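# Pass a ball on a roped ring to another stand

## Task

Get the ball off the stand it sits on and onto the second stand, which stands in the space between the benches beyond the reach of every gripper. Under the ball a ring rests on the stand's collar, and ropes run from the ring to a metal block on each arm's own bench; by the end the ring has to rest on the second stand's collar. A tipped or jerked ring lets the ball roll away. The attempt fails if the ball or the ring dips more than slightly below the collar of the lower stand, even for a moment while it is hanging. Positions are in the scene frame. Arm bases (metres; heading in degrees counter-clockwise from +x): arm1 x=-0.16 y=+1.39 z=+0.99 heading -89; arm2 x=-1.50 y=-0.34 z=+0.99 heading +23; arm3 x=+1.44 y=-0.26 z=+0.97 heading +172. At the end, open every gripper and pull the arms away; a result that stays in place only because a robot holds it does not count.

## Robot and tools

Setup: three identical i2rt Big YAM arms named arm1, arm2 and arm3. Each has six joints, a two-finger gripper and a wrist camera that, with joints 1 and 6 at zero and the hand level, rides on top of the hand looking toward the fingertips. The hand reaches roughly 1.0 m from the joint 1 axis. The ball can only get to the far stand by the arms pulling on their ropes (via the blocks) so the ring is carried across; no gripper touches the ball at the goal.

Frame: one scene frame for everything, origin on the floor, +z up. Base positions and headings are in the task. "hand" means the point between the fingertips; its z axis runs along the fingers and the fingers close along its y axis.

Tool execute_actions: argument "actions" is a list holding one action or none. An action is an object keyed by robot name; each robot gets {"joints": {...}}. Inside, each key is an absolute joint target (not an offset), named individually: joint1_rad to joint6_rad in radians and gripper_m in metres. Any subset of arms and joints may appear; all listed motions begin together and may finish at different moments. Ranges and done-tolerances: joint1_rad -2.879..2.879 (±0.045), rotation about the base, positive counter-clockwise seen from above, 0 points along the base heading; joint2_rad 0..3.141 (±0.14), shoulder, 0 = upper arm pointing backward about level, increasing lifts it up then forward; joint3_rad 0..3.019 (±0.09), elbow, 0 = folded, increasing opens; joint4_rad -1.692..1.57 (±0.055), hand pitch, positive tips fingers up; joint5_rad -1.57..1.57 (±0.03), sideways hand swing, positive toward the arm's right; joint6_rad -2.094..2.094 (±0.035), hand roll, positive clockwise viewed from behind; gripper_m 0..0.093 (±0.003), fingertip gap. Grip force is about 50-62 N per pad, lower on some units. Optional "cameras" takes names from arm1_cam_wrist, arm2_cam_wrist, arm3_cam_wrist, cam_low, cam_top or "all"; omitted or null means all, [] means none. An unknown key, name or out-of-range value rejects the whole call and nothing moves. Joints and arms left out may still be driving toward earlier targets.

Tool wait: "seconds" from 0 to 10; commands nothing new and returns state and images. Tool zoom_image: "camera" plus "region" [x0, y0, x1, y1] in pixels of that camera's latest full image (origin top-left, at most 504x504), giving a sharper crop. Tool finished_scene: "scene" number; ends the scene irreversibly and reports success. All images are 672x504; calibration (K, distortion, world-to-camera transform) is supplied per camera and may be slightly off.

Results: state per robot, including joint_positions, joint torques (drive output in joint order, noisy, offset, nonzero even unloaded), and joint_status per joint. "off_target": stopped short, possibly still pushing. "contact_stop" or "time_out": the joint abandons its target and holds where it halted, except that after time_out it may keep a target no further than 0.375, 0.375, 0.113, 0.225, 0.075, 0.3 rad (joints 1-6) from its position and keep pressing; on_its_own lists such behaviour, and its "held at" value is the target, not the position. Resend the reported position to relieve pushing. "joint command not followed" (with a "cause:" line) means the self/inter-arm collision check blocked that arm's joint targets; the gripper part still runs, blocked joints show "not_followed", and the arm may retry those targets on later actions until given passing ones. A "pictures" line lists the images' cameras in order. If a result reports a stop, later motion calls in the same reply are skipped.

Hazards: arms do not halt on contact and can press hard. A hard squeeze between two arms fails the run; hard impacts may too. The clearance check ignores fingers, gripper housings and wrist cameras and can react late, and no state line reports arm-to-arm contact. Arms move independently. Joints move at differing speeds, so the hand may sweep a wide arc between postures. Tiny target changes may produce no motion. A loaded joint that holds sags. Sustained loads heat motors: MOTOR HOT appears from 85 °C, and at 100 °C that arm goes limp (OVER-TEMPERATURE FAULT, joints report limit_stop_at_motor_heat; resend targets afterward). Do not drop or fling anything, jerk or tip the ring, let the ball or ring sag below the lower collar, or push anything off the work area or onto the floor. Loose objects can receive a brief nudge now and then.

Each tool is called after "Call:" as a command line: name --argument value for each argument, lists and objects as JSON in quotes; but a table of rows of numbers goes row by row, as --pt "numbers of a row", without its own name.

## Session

Call:
execute_actions --actions '[]'

Scene clock: 0.00 s.
Joint torques (N m, as the arm reports them, + toward a larger angle): no reading
Motor temperatures (°C, as the motors report them): arm1=[28 34 52 29 31 28] | arm2=[27 41 45 29 28 30] | arm3=[29 35 48 28 29 29]
arm1.joint_positions: joint1_rad=+0.095 joint2_rad=+0.375 joint3_rad=+1.692 joint4_rad=-1.626 joint5_rad=+0.284 joint6_rad=-0.695 gripper_m=+0.094
arm1.joint_status: not commanded
arm1.hand: x=-0.1960 y=+1.3717 z=+1.6172 quat_wxyz=(-0.171, -0.373, -0.708, +0.575) (m; scene frame)
arm2.joint_positions: joint1_rad=+0.839 joint2_rad=+0.626 joint3_rad=+1.513 joint4_rad=-1.386 joint5_rad=-0.210 joint6_rad=+0.275 gripper_m=+0.094
arm2.joint_status: not commanded
arm2.hand: x=-1.4638 y=-0.1333 z=+1.5824 quat_wxyz=(-0.309, +0.443, -0.730, -0.418) (m; scene frame)
arm3.joint_positions: joint1_rad=+0.654 joint2_rad=+0.316 joint3_rad=+1.510 joint4_rad=-1.462 joint5_rad=+0.264 joint6_rad=+0.006 gripper_m=+0.094
arm3.joint_status: not commanded
arm3.hand: x=+1.3774 y=-0.2450 z=+1.5797 quat_wxyz=(+0.054, +0.781, +0.122, -0.610) (m; scene frame)
pictures: arm1_cam_wrist, arm2_cam_wrist, arm3_cam_wrist, cam_low, cam_top
camera_calibration (this result's frames):
arm1_cam_wrist: T_world_to_cam=[[-0.721524, -0.0489852, 0.690655, -1.19182], [-0.43185, 0.811536, -0.393593, -0.558444], [-0.541211, -0.582246, -0.606697, 1.79399], [0, 0, 0, 1]] pos_world=[-0.13016, 1.43936, 1.69174]
arm2_cam_wrist: T_world_to_cam=[[0.900442, -0.271874, -0.339542, 1.81453], [-0.394997, -0.837973, -0.376534, -0.0954831], [-0.182157, 0.473166, -0.861936, 1.28275], [0, 0, 0, 1]] pos_world=[-1.43793, -0.193643, 1.6858]
arm3_cam_wrist: T_world_to_cam=[[-0.23801, 0.967992, 0.0796355, 0.435623], [0.723979, 0.231473, -0.649827, 0.0941338], [-0.647461, -0.0970109, -0.755899, 2.1899], [0, 0, 0, 1]] pos_world=[1.45341, -0.231025, 1.68182]
Images, in order (width x height): arm1_cam_wrist 672x504, arm2_cam_wrist 672x504, arm3_cam_wrist 672x504, cam_low 672x504, cam_top 672x504.

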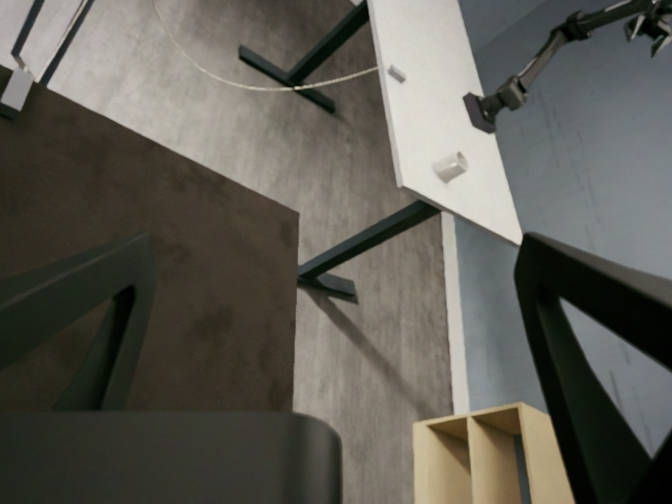

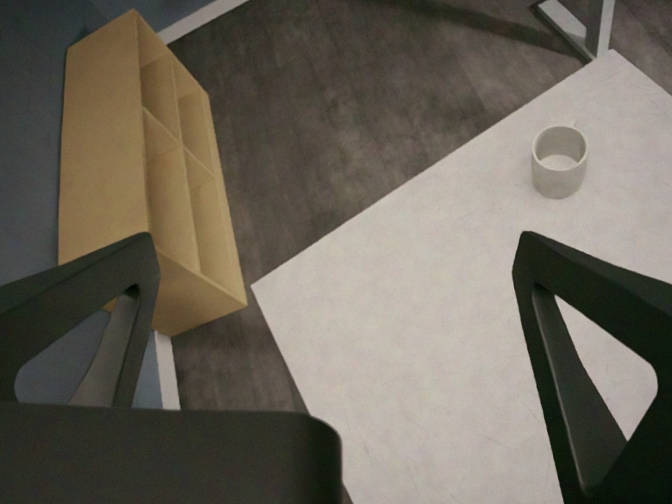

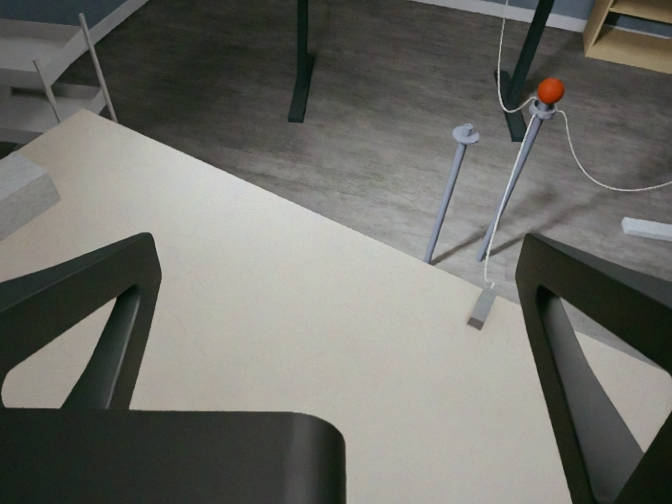

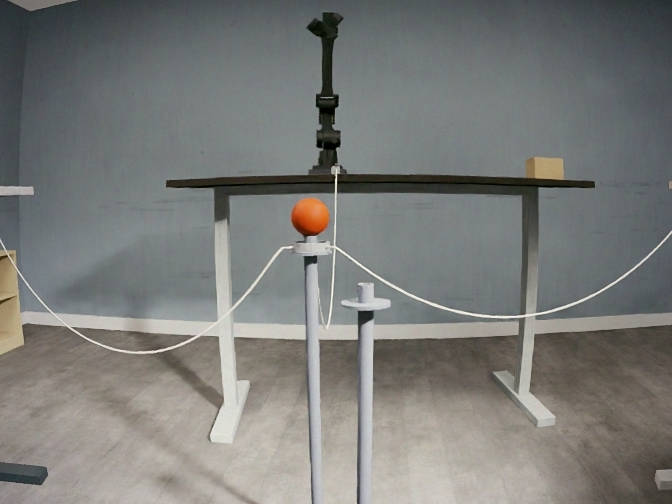

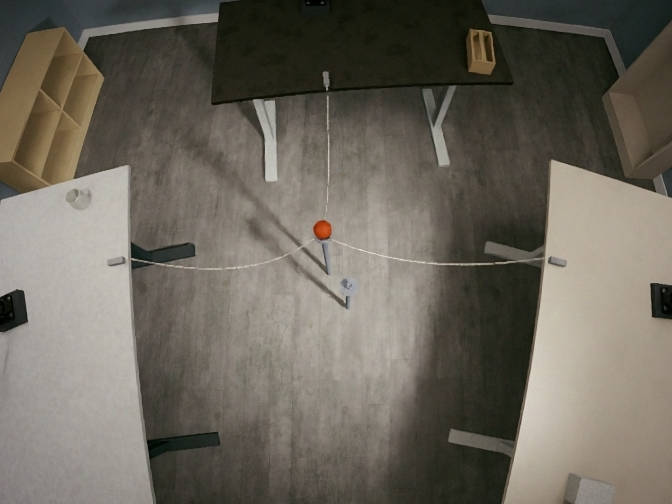

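Call:
zoom_image --camera "cam_low" --region '[270, 185, 400, 335]'

Call:
zoom_image --camera "cam_top" --region '[290, 205, 380, 320]'

Call:
zoom_image --camera "cam_low" --region '[275, 190, 350, 265]'

Region (270, 185, 400, 335) of cam_low's 672x504 image, scaled by 3.360, with more detail than that image has; it fills the left 437 columns of this view, and the rest is white.

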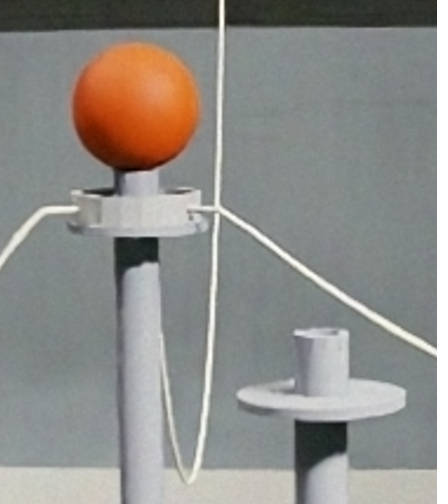

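Region (290, 205, 380, 320) of cam_top's 672x504 image, scaled by 4.383, with more detail than that image has; it fills the left 394 columns of this view, and the rest is white.

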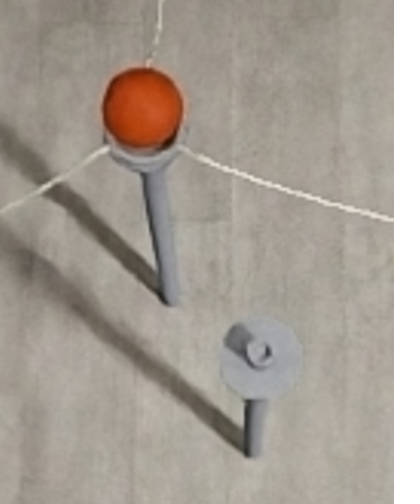

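Region (275, 190, 350, 265) of cam_low's 672x504 image, scaled by 6.720, with more detail than that image has.

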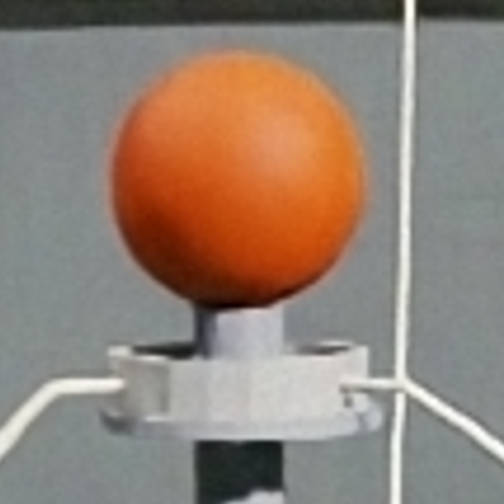

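Call:
zoom_image --camera "cam_top" --region '[295, 50, 355, 110]'

Call:
zoom_image --camera "cam_top" --region '[85, 230, 145, 290]'

Call:
zoom_image --camera "cam_top" --region '[525, 230, 585, 290]'

Region (295, 50, 355, 110) of cam_top's 672x504 image, scaled by 8.400, with more detail than that image has.

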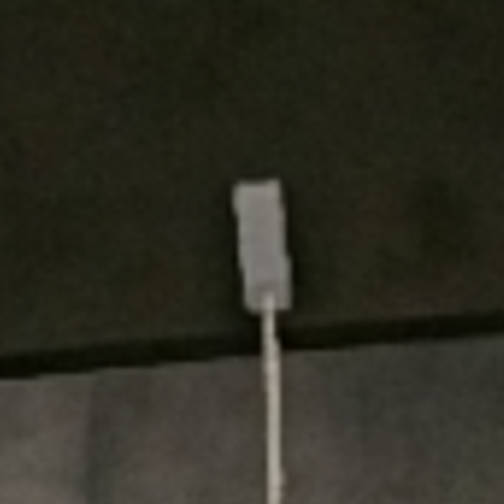

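Region (85, 230, 145, 290) of cam_top's 672x504 image, scaled by 8.400, with more detail than that image has.

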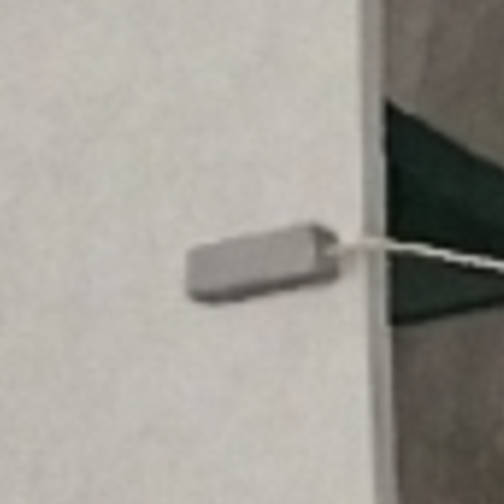

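Region (525, 230, 585, 290) of cam_top's 672x504 image, scaled by 8.400, with more detail than that image has.

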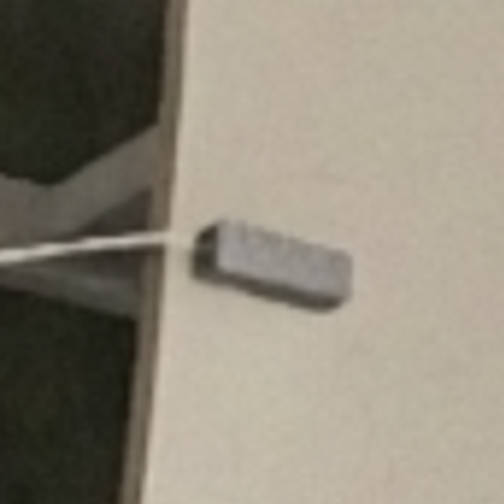

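Call:
zoom_image --camera "cam_low" --region '[0, 170, 336, 380]'

Call:
zoom_image --camera "cam_low" --region '[320, 170, 672, 380]'

Call:
zoom_image --camera "cam_low" --region '[305, 150, 365, 200]'

Call:
zoom_image --camera "cam_top" --region '[298, 208, 348, 258]'

Region (0, 170, 336, 380) of cam_low's 672x504 image, scaled by 1.500, with more detail than that image has; it fills the top 315 rows of this view, and the rest is white.

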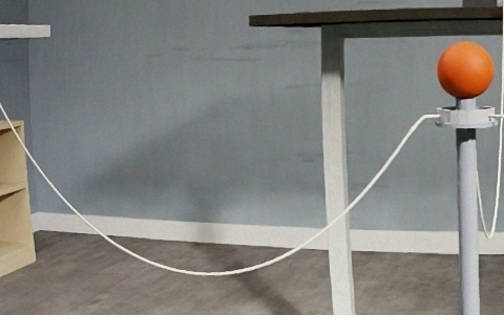

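Region (320, 170, 672, 380) of cam_low's 672x504 image, scaled by 1.432, with more detail than that image has; it fills the top 301 rows of this view, and the rest is white.

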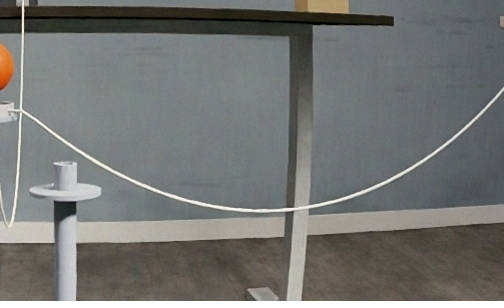

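Region (305, 150, 365, 200) of cam_low's 672x504 image, scaled by 8.400, with more detail than that image has.

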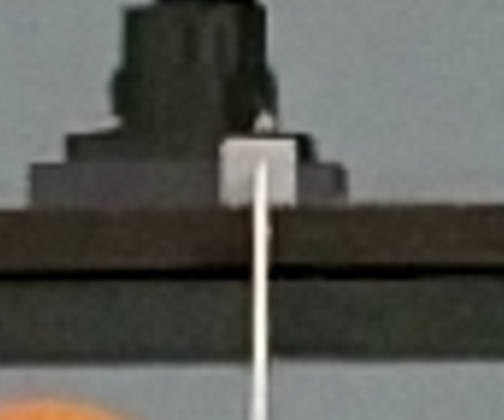

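Region (298, 208, 348, 258) of cam_top's 672x504 image, scaled by 10.080, with more detail than that image has.

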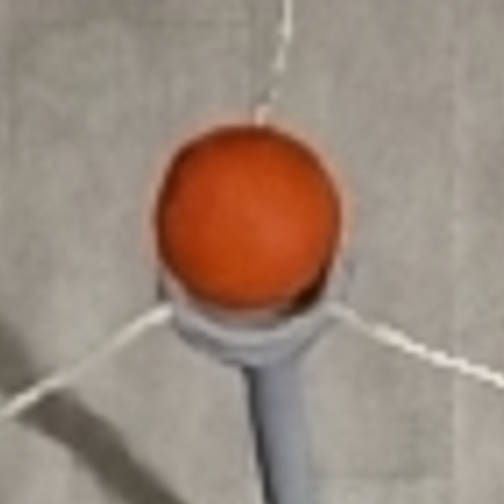

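Call:
execute_actions --actions '[{"arm1":{"joints":{"joint1_rad":0.127,"joint2_rad":1.84,"joint3_rad":1.264,"joint4_rad":-0.633,"joint5_rad":0,"joint6_rad":0.04,"gripper_m":0.085}},"arm2":{"joints":{"joint1_rad":0.021,"joint2_rad":1.87,"joint3_rad":1.286,"joint4_rad":-0.616,"joint5_rad":0,"joint6_rad":0.228,"gripper_m":0.085}},"arm3":{"joints":{"joint1_rad":-0.192,"joint2_rad":1.805,"joint3_rad":1.238,"joint4_rad":-0.63,"joint5_rad":0,"joint6_rad":-0.072,"gripper_m":0.085}}}]'

Scene clock: 121.87 s.
Joint torques (N m, as the arm reports them, + toward a larger angle): arm1=[  0.83 -18.39   9.87   1.6   -0.16   0.16] | arm2=[  0.51 -18.71   8.76   1.21  -0.04  -0.02] | arm3=[  0.82 -19.29   7.46   2.07  -0.14  -0.11]
Motor temperatures (°C, as the motors report them): arm1=[28 34 49 29 31 28] | arm2=[27 39 46 30 28 30] | arm3=[29 35 46 28 29 29]
arm1.joint_positions: joint1_rad=+0.120 joint2_rad=+1.851 joint3_rad=+1.249 joint4_rad=-0.650 joint5_rad=+0.003 joint6_rad=+0.025 gripper_m=+0.085
arm1.joint_status: all done
arm1.hand: x=-0.0834 y=+0.8108 z=+1.0162 quat_wxyz=(-0.117, -0.660, -0.734, +0.112) (m; scene frame)
arm2.joint_positions: joint1_rad=+0.018 joint2_rad=+1.871 joint3_rad=+1.282 joint4_rad=-0.628 joint5_rad=+0.000 joint6_rad=+0.239 gripper_m=+0.085
arm2.joint_status: all done
arm2.hand: x=-0.9485 y=-0.0918 z=+1.0247 quat_wxyz=(-0.167, +0.089, -0.980, -0.061) (m; scene frame)
arm3.joint_positions: joint1_rad=-0.201 joint2_rad=+1.815 joint3_rad=+1.232 joint4_rad=-0.653 joint5_rad=+0.000 joint6_rad=-0.064 gripper_m=+0.085
arm3.joint_status: all done
arm3.hand: x=+0.8984 y=-0.0648 z=+1.0168 quat_wxyz=(-0.033, +0.976, -0.135, -0.166) (m; scene frame)
pictures: arm1_cam_wrist, arm2_cam_wrist, arm3_cam_wrist, cam_low, cam_top
camera_calibration (this result's frames):
arm1_cam_wrist: T_world_to_cam=[[-0.994511, -0.102035, 0.0231612, -0.0244505], [-0.0914822, 0.955396, 0.280803, -1.06478], [-0.0507799, 0.277143, -0.959486, 0.866333], [0, 0, 0, 1]] pos_world=[-0.0777324, 0.774693, 1.13079]
arm2_cam_wrist: T_world_to_cam=[[0.180778, -0.980025, -0.082881, 0.161814], [-0.935704, -0.197334, 0.292433, -1.20669], [-0.302947, 0.0246865, -0.952687, 0.813498], [0, 0, 0, 1]] pos_world=[-0.911912, -0.0996214, 1.1413]
arm3_cam_wrist: T_world_to_cam=[[0.272714, 0.961132, 0.0430445, -0.230132], [0.924363, -0.274163, 0.265306, -1.10983], [0.266795, -0.0325639, -0.963203, 0.865414], [0, 0, 0, 1]] pos_world=[0.857756, -0.0549052, 1.13792]
Images, in order (width x height): arm1_cam_wrist 672x504, arm2_cam_wrist 672x504, arm3_cam_wrist 672x504, cam_low 672x504, cam_top 672x504.

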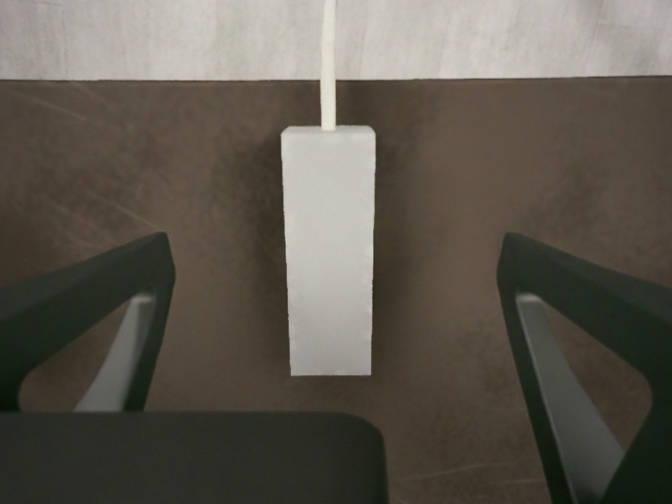

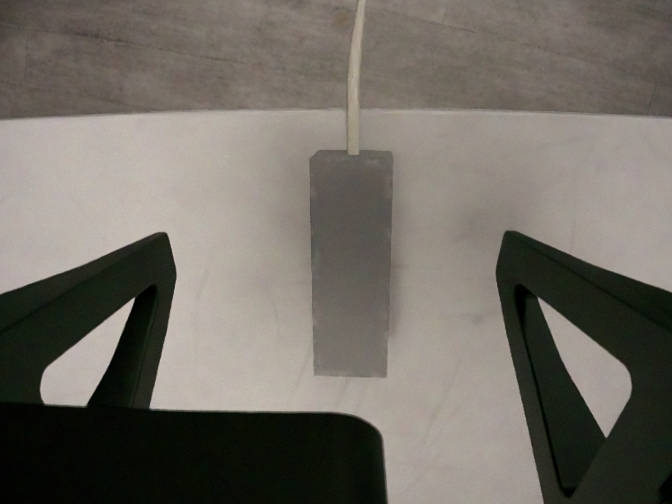

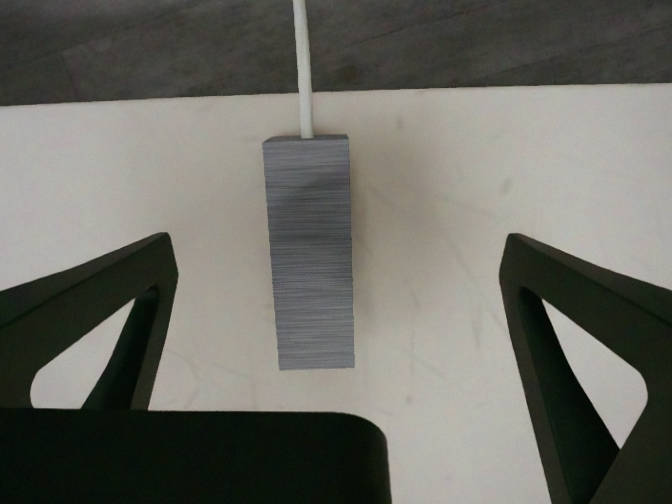

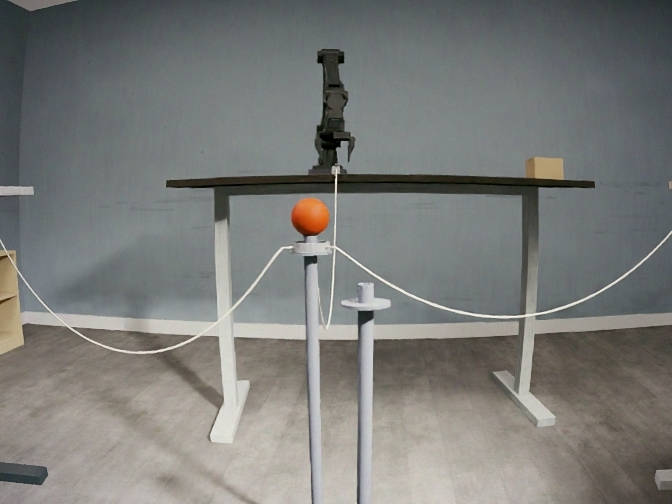

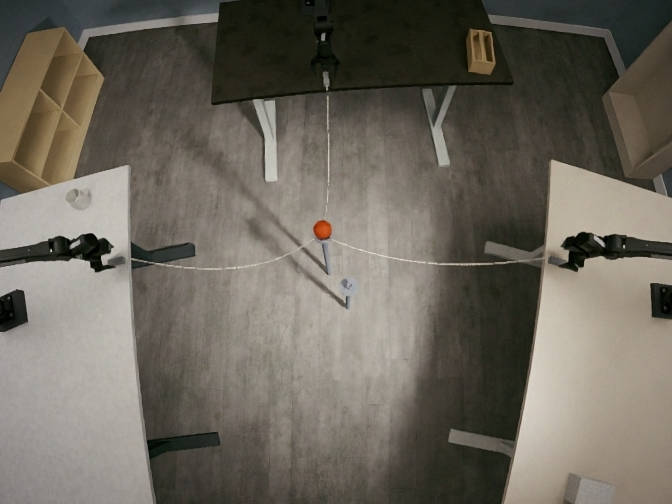

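Call:
execute_actions --actions '[{"arm1":{"joints":{"joint2_rad":1.918,"gripper_m":0.048}},"arm2":{"joints":{"joint2_rad":1.956,"gripper_m":0.048}},"arm3":{"joints":{"joint1_rad":-0.18,"joint2_rad":1.9,"joint4_rad":-0.6,"joint6_rad":-0.088,"gripper_m":0.055}}}]' --cameras '["arm1_cam_wrist","arm2_cam_wrist","arm3_cam_wrist"]'

Scene clock: 164.53 s.
Joint torques (N m, as the arm reports them, + toward a larger angle): arm1=[  0.69 -18.     9.36   1.46  -0.16   0.17] | arm2=[  0.53 -18.99   8.22   0.94  -0.05  -0.02] | arm3=[  1.49 -19.2    6.91   2.16  -0.15  -0.08]
Motor temperatures (°C, as the motors report them): arm1=[28 36 51 29 31 28] | arm2=[27 41 46 30 28 30] | arm3=[29 36 47 28 29 29]
arm1.joint_positions: joint1_rad=+0.120 joint2_rad=+1.921 joint3_rad=+1.249 joint4_rad=-0.648 joint5_rad=+0.003 joint6_rad=+0.025 gripper_m=+0.048
arm1.joint_status: all done
arm1.hand: x=-0.0850 y=+0.8186 z=+0.9774 quat_wxyz=(-0.091, -0.663, -0.737, +0.090) (m; scene frame)
arm2.joint_positions: joint1_rad=+0.018 joint2_rad=+1.950 joint3_rad=+1.282 joint4_rad=-0.625 joint5_rad=+0.000 joint6_rad=+0.239 gripper_m=+0.048
arm2.joint_status: all done
arm2.hand: x=-0.9567 y=-0.0950 z=+0.9795 quat_wxyz=(-0.132, +0.089, -0.986, -0.049) (m; scene frame)
arm3.joint_positions: joint1_rad=-0.191 joint2_rad=+1.906 joint3_rad=+1.232 joint4_rad=-0.620 joint5_rad=+0.000 joint6_rad=-0.079 gripper_m=+0.055
arm3.joint_status: all done
arm3.hand: x=+0.8988 y=-0.0716 z=+0.9687 quat_wxyz=(-0.027, +0.982, -0.123, -0.138) (m; scene frame)
pictures: arm1_cam_wrist, arm2_cam_wrist, arm3_cam_wrist
camera_calibration (this result's frames):
arm1_cam_wrist: T_world_to_cam=[[-0.994444, -0.102283, 0.024891, -0.0258259], [-0.0874919, 0.934564, 0.34487, -1.10666], [-0.0585366, 0.340776, -0.93832, 0.753417], [0, 0, 0, 1]] pos_world=[-0.0784041, 0.774861, 1.08924]
arm2_cam_wrist: T_world_to_cam=[[0.176311, -0.982191, -0.0649229, 0.134299], [-0.913005, -0.187829, 0.362136, -1.24744], [-0.367881, -0.00457361, -0.929862, 0.680773], [0, 0, 0, 1]] pos_world=[-0.912154, -0.0992846, 1.09349]
arm3_cam_wrist: T_world_to_cam=[[0.245794, 0.96834, 0.0436195, -0.197483], [0.914353, -0.246559, 0.321197, -1.14251], [0.321783, -0.0390649, -0.946007, 0.752199], [0, 0, 0, 1]] pos_world=[0.851155, -0.0610822, 1.08717]
Images, in order (width x height): arm1_cam_wrist 672x504, arm2_cam_wrist 672x504, arm3_cam_wrist 672x504.

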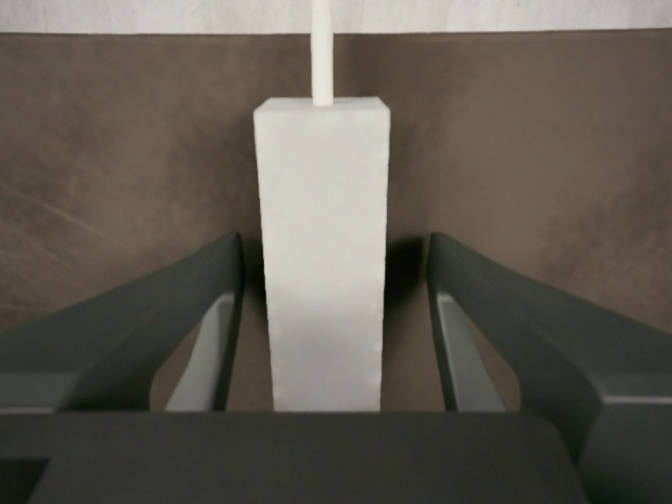

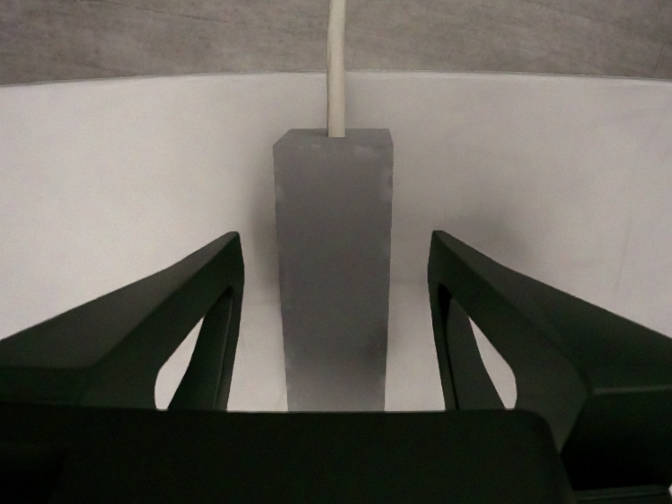

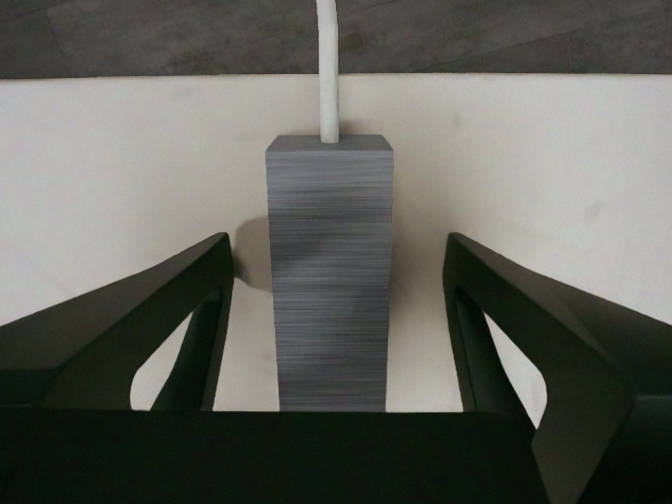

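Call:
execute_actions --actions '[{"arm1":{"joints":{"gripper_m":0.015}},"arm2":{"joints":{"gripper_m":0.015}},"arm3":{"joints":{"gripper_m":0.015}}}]' --cameras '["arm1_cam_wrist","arm2_cam_wrist","arm3_cam_wrist"]'

Scene clock: 169.13 s.
Joint torques (N m, as the arm reports them, + toward a larger angle): arm1=[  0.75 -17.9    9.37   1.44  -0.1    0.17] | arm2=[  0.79 -18.79   8.2    0.97  -0.06  -0.02] | arm3=[  1.07 -19.27   6.67   1.89  -0.14  -0.11]
Motor temperatures (°C, as the motors report them): arm1=[28 36 51 29 31 28] | arm2=[27 41 45 29 28 30] | arm3=[29 36 47 28 29 29]
arm1.joint_positions: joint1_rad=+0.120 joint2_rad=+1.921 joint3_rad=+1.249 joint4_rad=-0.648 joint5_rad=+0.002 joint6_rad=+0.026 gripper_m=+0.024
arm1.joint_status: gripper_m off_target (ended at +0.024, target +0.015)
arm1.hand: x=-0.0845 y=+0.8186 z=+0.9774 quat_wxyz=(-0.092, -0.663, -0.737, +0.089) (m; scene frame)
arm2.joint_positions: joint1_rad=+0.018 joint2_rad=+1.950 joint3_rad=+1.282 joint4_rad=-0.625 joint5_rad=+0.001 joint6_rad=+0.239 gripper_m=+0.024
arm2.joint_status: gripper_m off_target (ended at +0.024, target +0.015)
arm2.hand: x=-0.9566 y=-0.0951 z=+0.9795 quat_wxyz=(-0.132, +0.089, -0.986, -0.049) (m; scene frame)
arm3.joint_positions: joint1_rad=-0.191 joint2_rad=+1.906 joint3_rad=+1.232 joint4_rad=-0.620 joint5_rad=+0.000 joint6_rad=-0.079 gripper_m=+0.024
arm3.joint_status: gripper_m off_target (ended at +0.024, target +0.015)
arm3.hand: x=+0.8988 y=-0.0716 z=+0.9687 quat_wxyz=(-0.027, +0.982, -0.123, -0.138) (m; scene frame)
pictures: arm1_cam_wrist, arm2_cam_wrist, arm3_cam_wrist
camera_calibration (this result's frames):
arm1_cam_wrist: T_world_to_cam=[[-0.99444, -0.102686, 0.0233218, -0.0234806], [-0.0884025, 0.934457, 0.344927, -1.10672], [-0.0572124, 0.340948, -0.93834, 0.753406], [0, 0, 0, 1]] pos_world=[-0.078083, 0.774902, 1.08924]
arm2_cam_wrist: T_world_to_cam=[[0.176216, -0.982232, -0.0645678, 0.133793], [-0.913079, -0.187611, 0.362063, -1.24741], [-0.367743, -0.00484599, -0.929915, 0.68094], [0, 0, 0, 1]] pos_world=[-0.912145, -0.099311, 1.09349]
arm3_cam_wrist: T_world_to_cam=[[0.245438, 0.968426, 0.0437253, -0.197259], [0.914432, -0.246257, 0.321203, -1.14257], [0.321829, -0.0388516, -0.946, 0.752166], [0, 0, 0, 1]] pos_world=[0.851148, -0.0611116, 1.08717]
Images, in order (width x height): arm1_cam_wrist 672x504, arm2_cam_wrist 672x504, arm3_cam_wrist 672x504.

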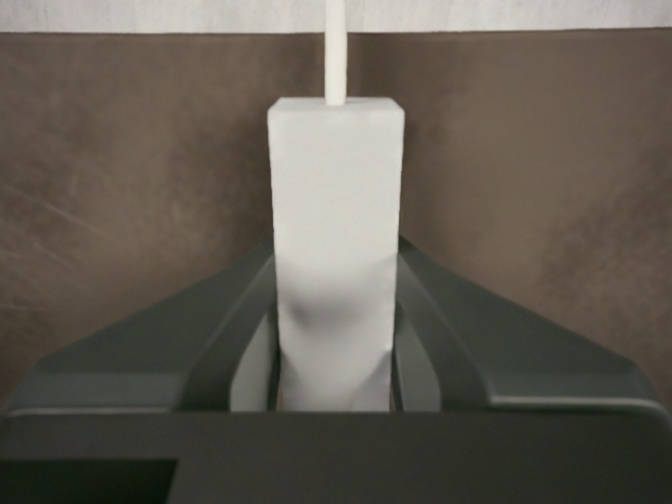

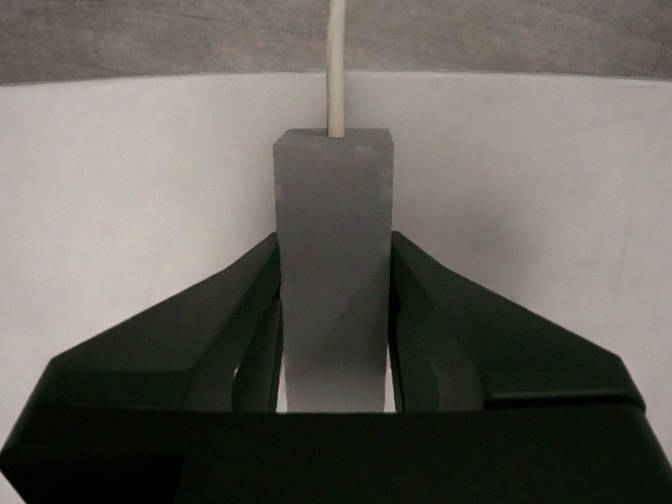

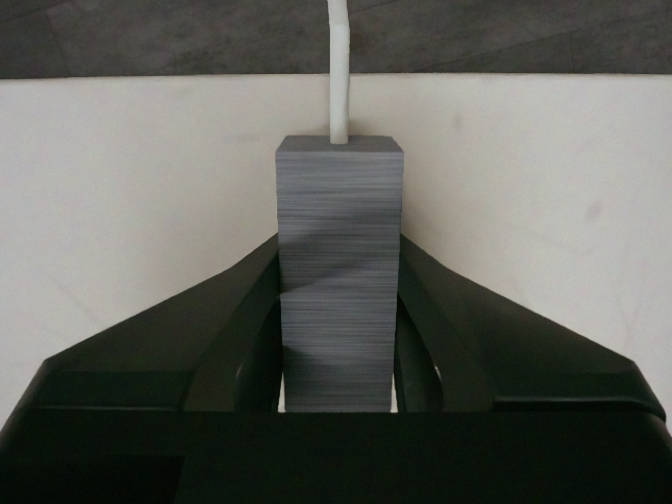

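Call:
execute_actions --actions '[{"arm1":{"joints":{"joint2_rad":1.08,"joint3_rad":0.978,"joint4_rad":-1.29,"joint6_rad":0.11}},"arm2":{"joints":{"joint1_rad":-0.66,"joint2_rad":1.513,"joint3_rad":1.451,"joint4_rad":-1.143,"joint6_rad":-0.583}},"arm3":{"joints":{"joint1_rad":0.36,"joint2_rad":1.762,"joint3_rad":1.761,"joint4_rad":-1.158,"joint6_rad":0.52}}}]'

Scene clock: 290.87 s.
Joint torques (N m, as the arm reports them, + toward a larger angle): arm1=[ 0.92 -7.55 12.48  0.25 -0.1   0.16] | arm2=[  0.86 -15.6   10.55   0.58  -0.16   0.  ] | arm3=[  0.87 -20.09  11.44   0.75  -0.05   0.04]
Motor temperatures (°C, as the motors report them): arm1=[28 37 49 29 31 28] | arm2=[27 42 44 29 28 30] | arm3=[29 37 45 28 29 29]
arm1.joint_positions: joint1_rad=+0.120 joint2_rad=+1.083 joint3_rad=+0.950 joint4_rad=-1.280 joint5_rad=+0.002 joint6_rad=+0.095 gripper_m=+0.024
arm1.joint_status: all done
arm1.hand: x=-0.1144 y=+1.0720 z=+1.1926 quat_wxyz=(-0.059, -0.692, -0.717, +0.058) (m; scene frame)
arm2.joint_positions: joint1_rad=-0.665 joint2_rad=+1.521 joint3_rad=+1.442 joint4_rad=-1.137 joint5_rad=+0.001 joint6_rad=-0.570 gripper_m=+0.024
arm2.joint_status: all done
arm2.hand: x=-0.9791 y=-0.4787 z=+1.2436 quat_wxyz=(-0.162, +0.150, -0.973, +0.067) (m; scene frame)
arm3.joint_positions: joint1_rad=+0.356 joint2_rad=+1.769 joint3_rad=+1.714 joint4_rad=-1.143 joint5_rad=+0.000 joint6_rad=+0.511 gripper_m=+0.024
arm3.joint_status: all done
arm3.hand: x=+0.8267 y=-0.3943 z=+1.2169 quat_wxyz=(+0.067, +0.972, -0.143, -0.176) (m; scene frame)
pictures: arm1_cam_wrist, arm2_cam_wrist, arm3_cam_wrist, cam_low, cam_top
camera_calibration (this result's frames):
arm1_cam_wrist: T_world_to_cam=[[-0.999274, -0.0352874, 0.0143726, -0.0943427], [-0.0256962, 0.902649, 0.42961, -1.48006], [-0.0281332, 0.428928, -0.9029, 0.734021], [0, 0, 0, 1]] pos_world=[-0.111656, 1.01781, 1.29995]
arm2_cam_wrist: T_world_to_cam=[[0.256781, -0.948061, 0.187734, -0.440544], [-0.927735, -0.187353, 0.322811, -1.40098], [-0.270872, -0.257059, -0.927658, 0.887725], [0, 0, 0, 1]] pos_world=[-0.946159, -0.451944, 1.35846]
arm3_cam_wrist: T_world_to_cam=[[0.253818, 0.954533, -0.156341, 0.353144], [0.941142, -0.206417, 0.267663, -1.17701], [0.223222, -0.215077, -0.950744, 1.01541], [0, 0, 0, 1]] pos_world=[0.791442, -0.361653, 1.33565]
Images, in order (width x height): arm1_cam_wrist 672x504, arm2_cam_wrist 672x504, arm3_cam_wrist 672x504, cam_low 672x504, cam_top 672x504.

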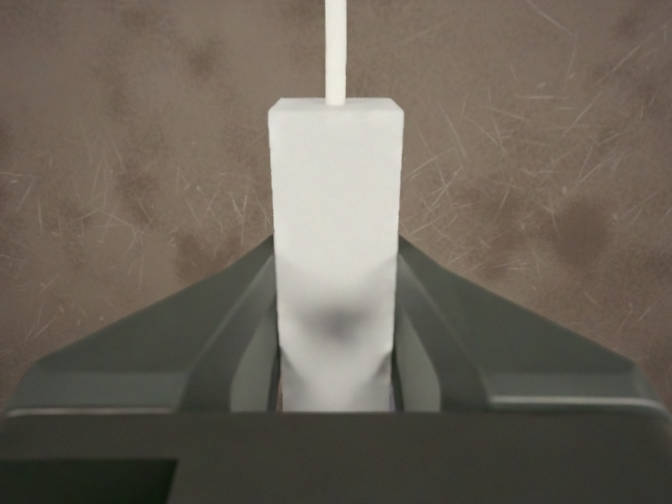

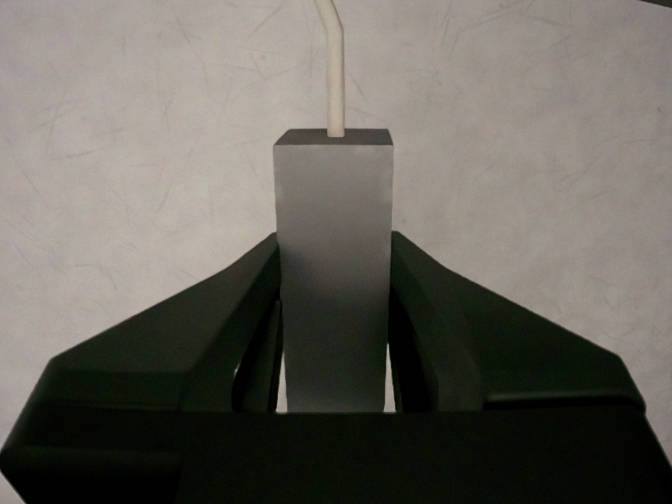

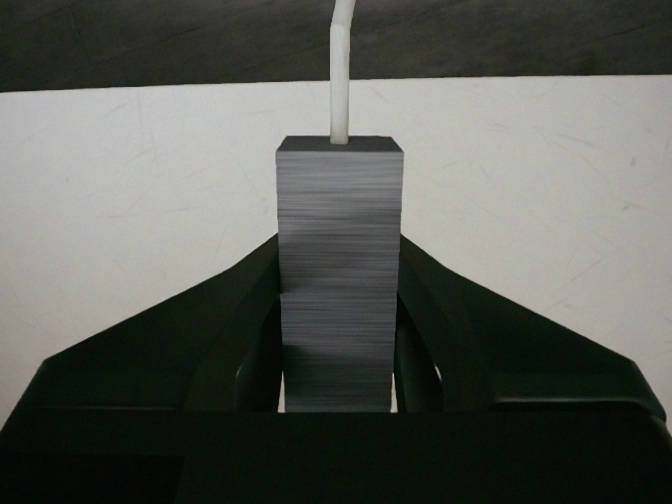

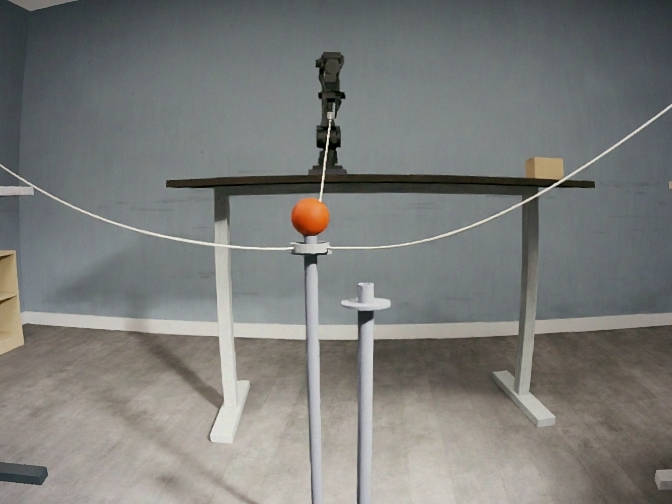

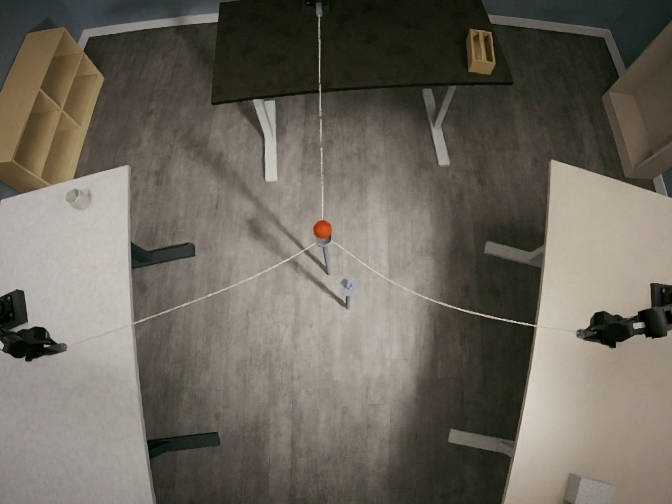

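Call:
execute_actions --actions '[]'

Scene clock: 325.63 s.
Joint torques (N m, as the arm reports them, + toward a larger angle): arm1=[ 0.84 -7.67 12.49  0.29 -0.1   0.16] | arm2=[  0.98 -15.62  10.63   0.49  -0.15  -0.02] | arm3=[  0.99 -20.49  11.32   0.61  -0.08   0.08]
Motor temperatures (°C, as the motors report them): arm1=[28 35 51 29 31 28] | arm2=[27 41 45 29 28 30] | arm3=[29 37 50 28 29 29]
arm1.joint_positions: joint1_rad=+0.120 joint2_rad=+1.083 joint3_rad=+0.950 joint4_rad=-1.280 joint5_rad=+0.002 joint6_rad=+0.095 gripper_m=+0.024
arm1.joint_status: all done
arm1.hand: x=-0.1144 y=+1.0720 z=+1.1926 quat_wxyz=(-0.059, -0.692, -0.717, +0.058) (m; scene frame)
arm2.joint_positions: joint1_rad=-0.665 joint2_rad=+1.521 joint3_rad=+1.442 joint4_rad=-1.137 joint5_rad=+0.001 joint6_rad=-0.571 gripper_m=+0.024
arm2.joint_status: all done
arm2.hand: x=-0.9791 y=-0.4787 z=+1.2436 quat_wxyz=(-0.162, +0.150, -0.973, +0.067) (m; scene frame)
arm3.joint_positions: joint1_rad=+0.356 joint2_rad=+1.769 joint3_rad=+1.714 joint4_rad=-1.143 joint5_rad=+0.000 joint6_rad=+0.511 gripper_m=+0.024
arm3.joint_status: all done
arm3.hand: x=+0.8267 y=-0.3943 z=+1.2169 quat_wxyz=(+0.067, +0.972, -0.143, -0.176) (m; scene frame)
pictures: arm1_cam_wrist, arm2_cam_wrist, arm3_cam_wrist, cam_low, cam_top
camera_calibration (this result's frames):
arm1_cam_wrist: T_world_to_cam=[[-0.999274, -0.0352874, 0.0143726, -0.0943427], [-0.0256962, 0.902649, 0.42961, -1.48006], [-0.0281332, 0.428928, -0.9029, 0.734021], [0, 0, 0, 1]] pos_world=[-0.111656, 1.01781, 1.29995]
arm2_cam_wrist: T_world_to_cam=[[0.257471, -0.947829, 0.187961, -0.440039], [-0.92758, -0.187934, 0.322917, -1.40124], [-0.270746, -0.25749, -0.927575, 0.887538], [0, 0, 0, 1]] pos_world=[-0.946171, -0.451891, 1.35845]
arm3_cam_wrist: T_world_to_cam=[[0.254161, 0.954422, -0.156465, 0.352967], [0.941061, -0.206714, 0.26772, -1.17713], [0.223175, -0.215287, -0.950707, 1.01532], [0, 0, 0, 1]] pos_world=[0.79145, -0.361624, 1.33564]
Images, in order (width x height): arm1_cam_wrist 672x504, arm2_cam_wrist 672x504, arm3_cam_wrist 672x504, cam_low 672x504, cam_top 672x504.

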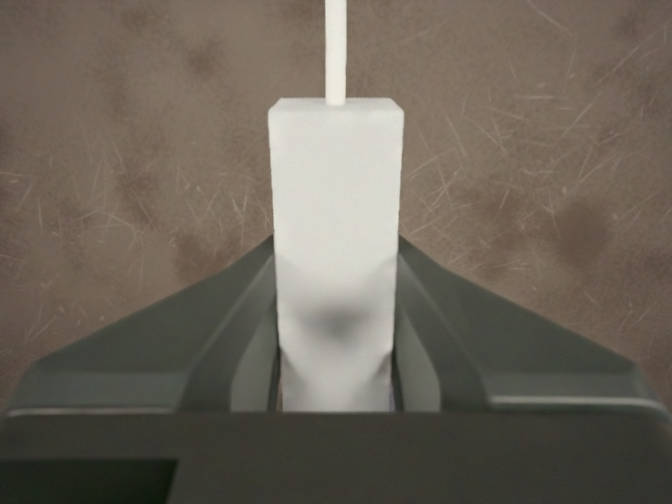

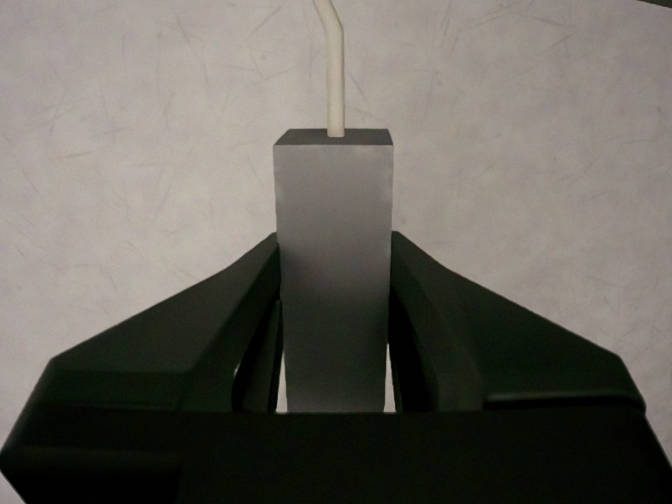

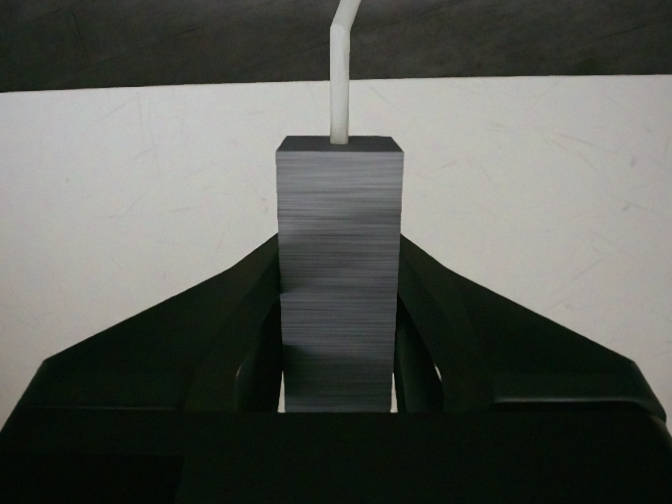

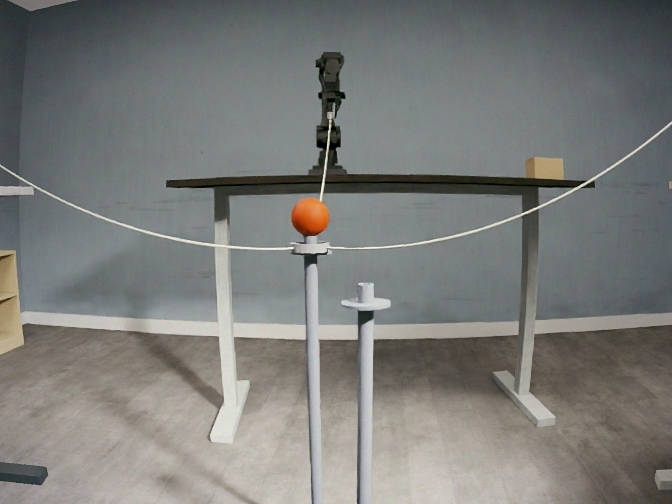

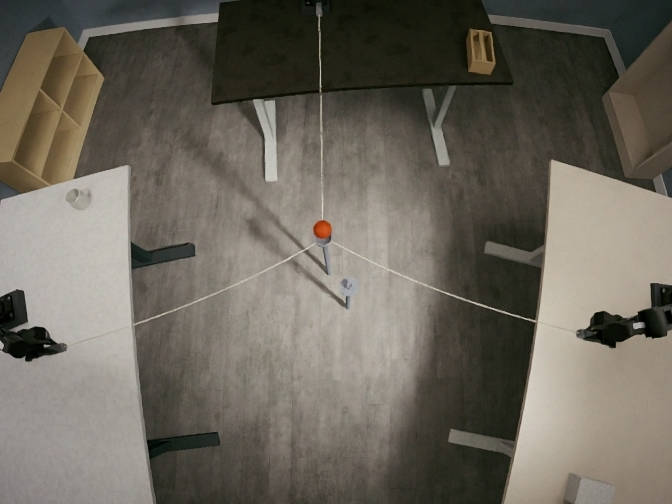

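Call:
zoom_image --camera "cam_low" --region '[230, 170, 400, 270]'

Call:
zoom_image --camera "cam_top" --region '[295, 205, 355, 265]'

Region (230, 170, 400, 270) of cam_low's 672x504 image, scaled by 2.965, with more detail than that image has; it fills the top 296 rows of this view, and the rest is white.

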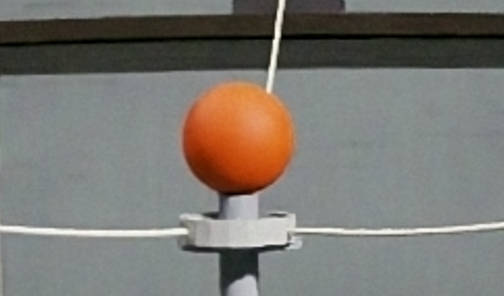

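Region (295, 205, 355, 265) of cam_top's 672x504 image, scaled by 8.400, with more detail than that image has.

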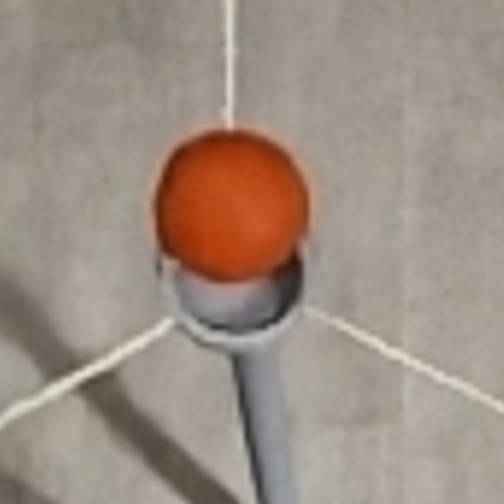

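Call:
zoom_image --camera "cam_low" --region '[280, 85, 370, 265]'

Region (280, 85, 370, 265) of cam_low's 672x504 image, scaled by 2.800, with more detail than that image has.

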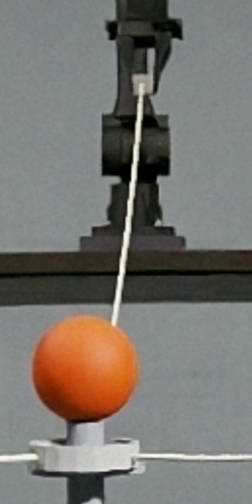

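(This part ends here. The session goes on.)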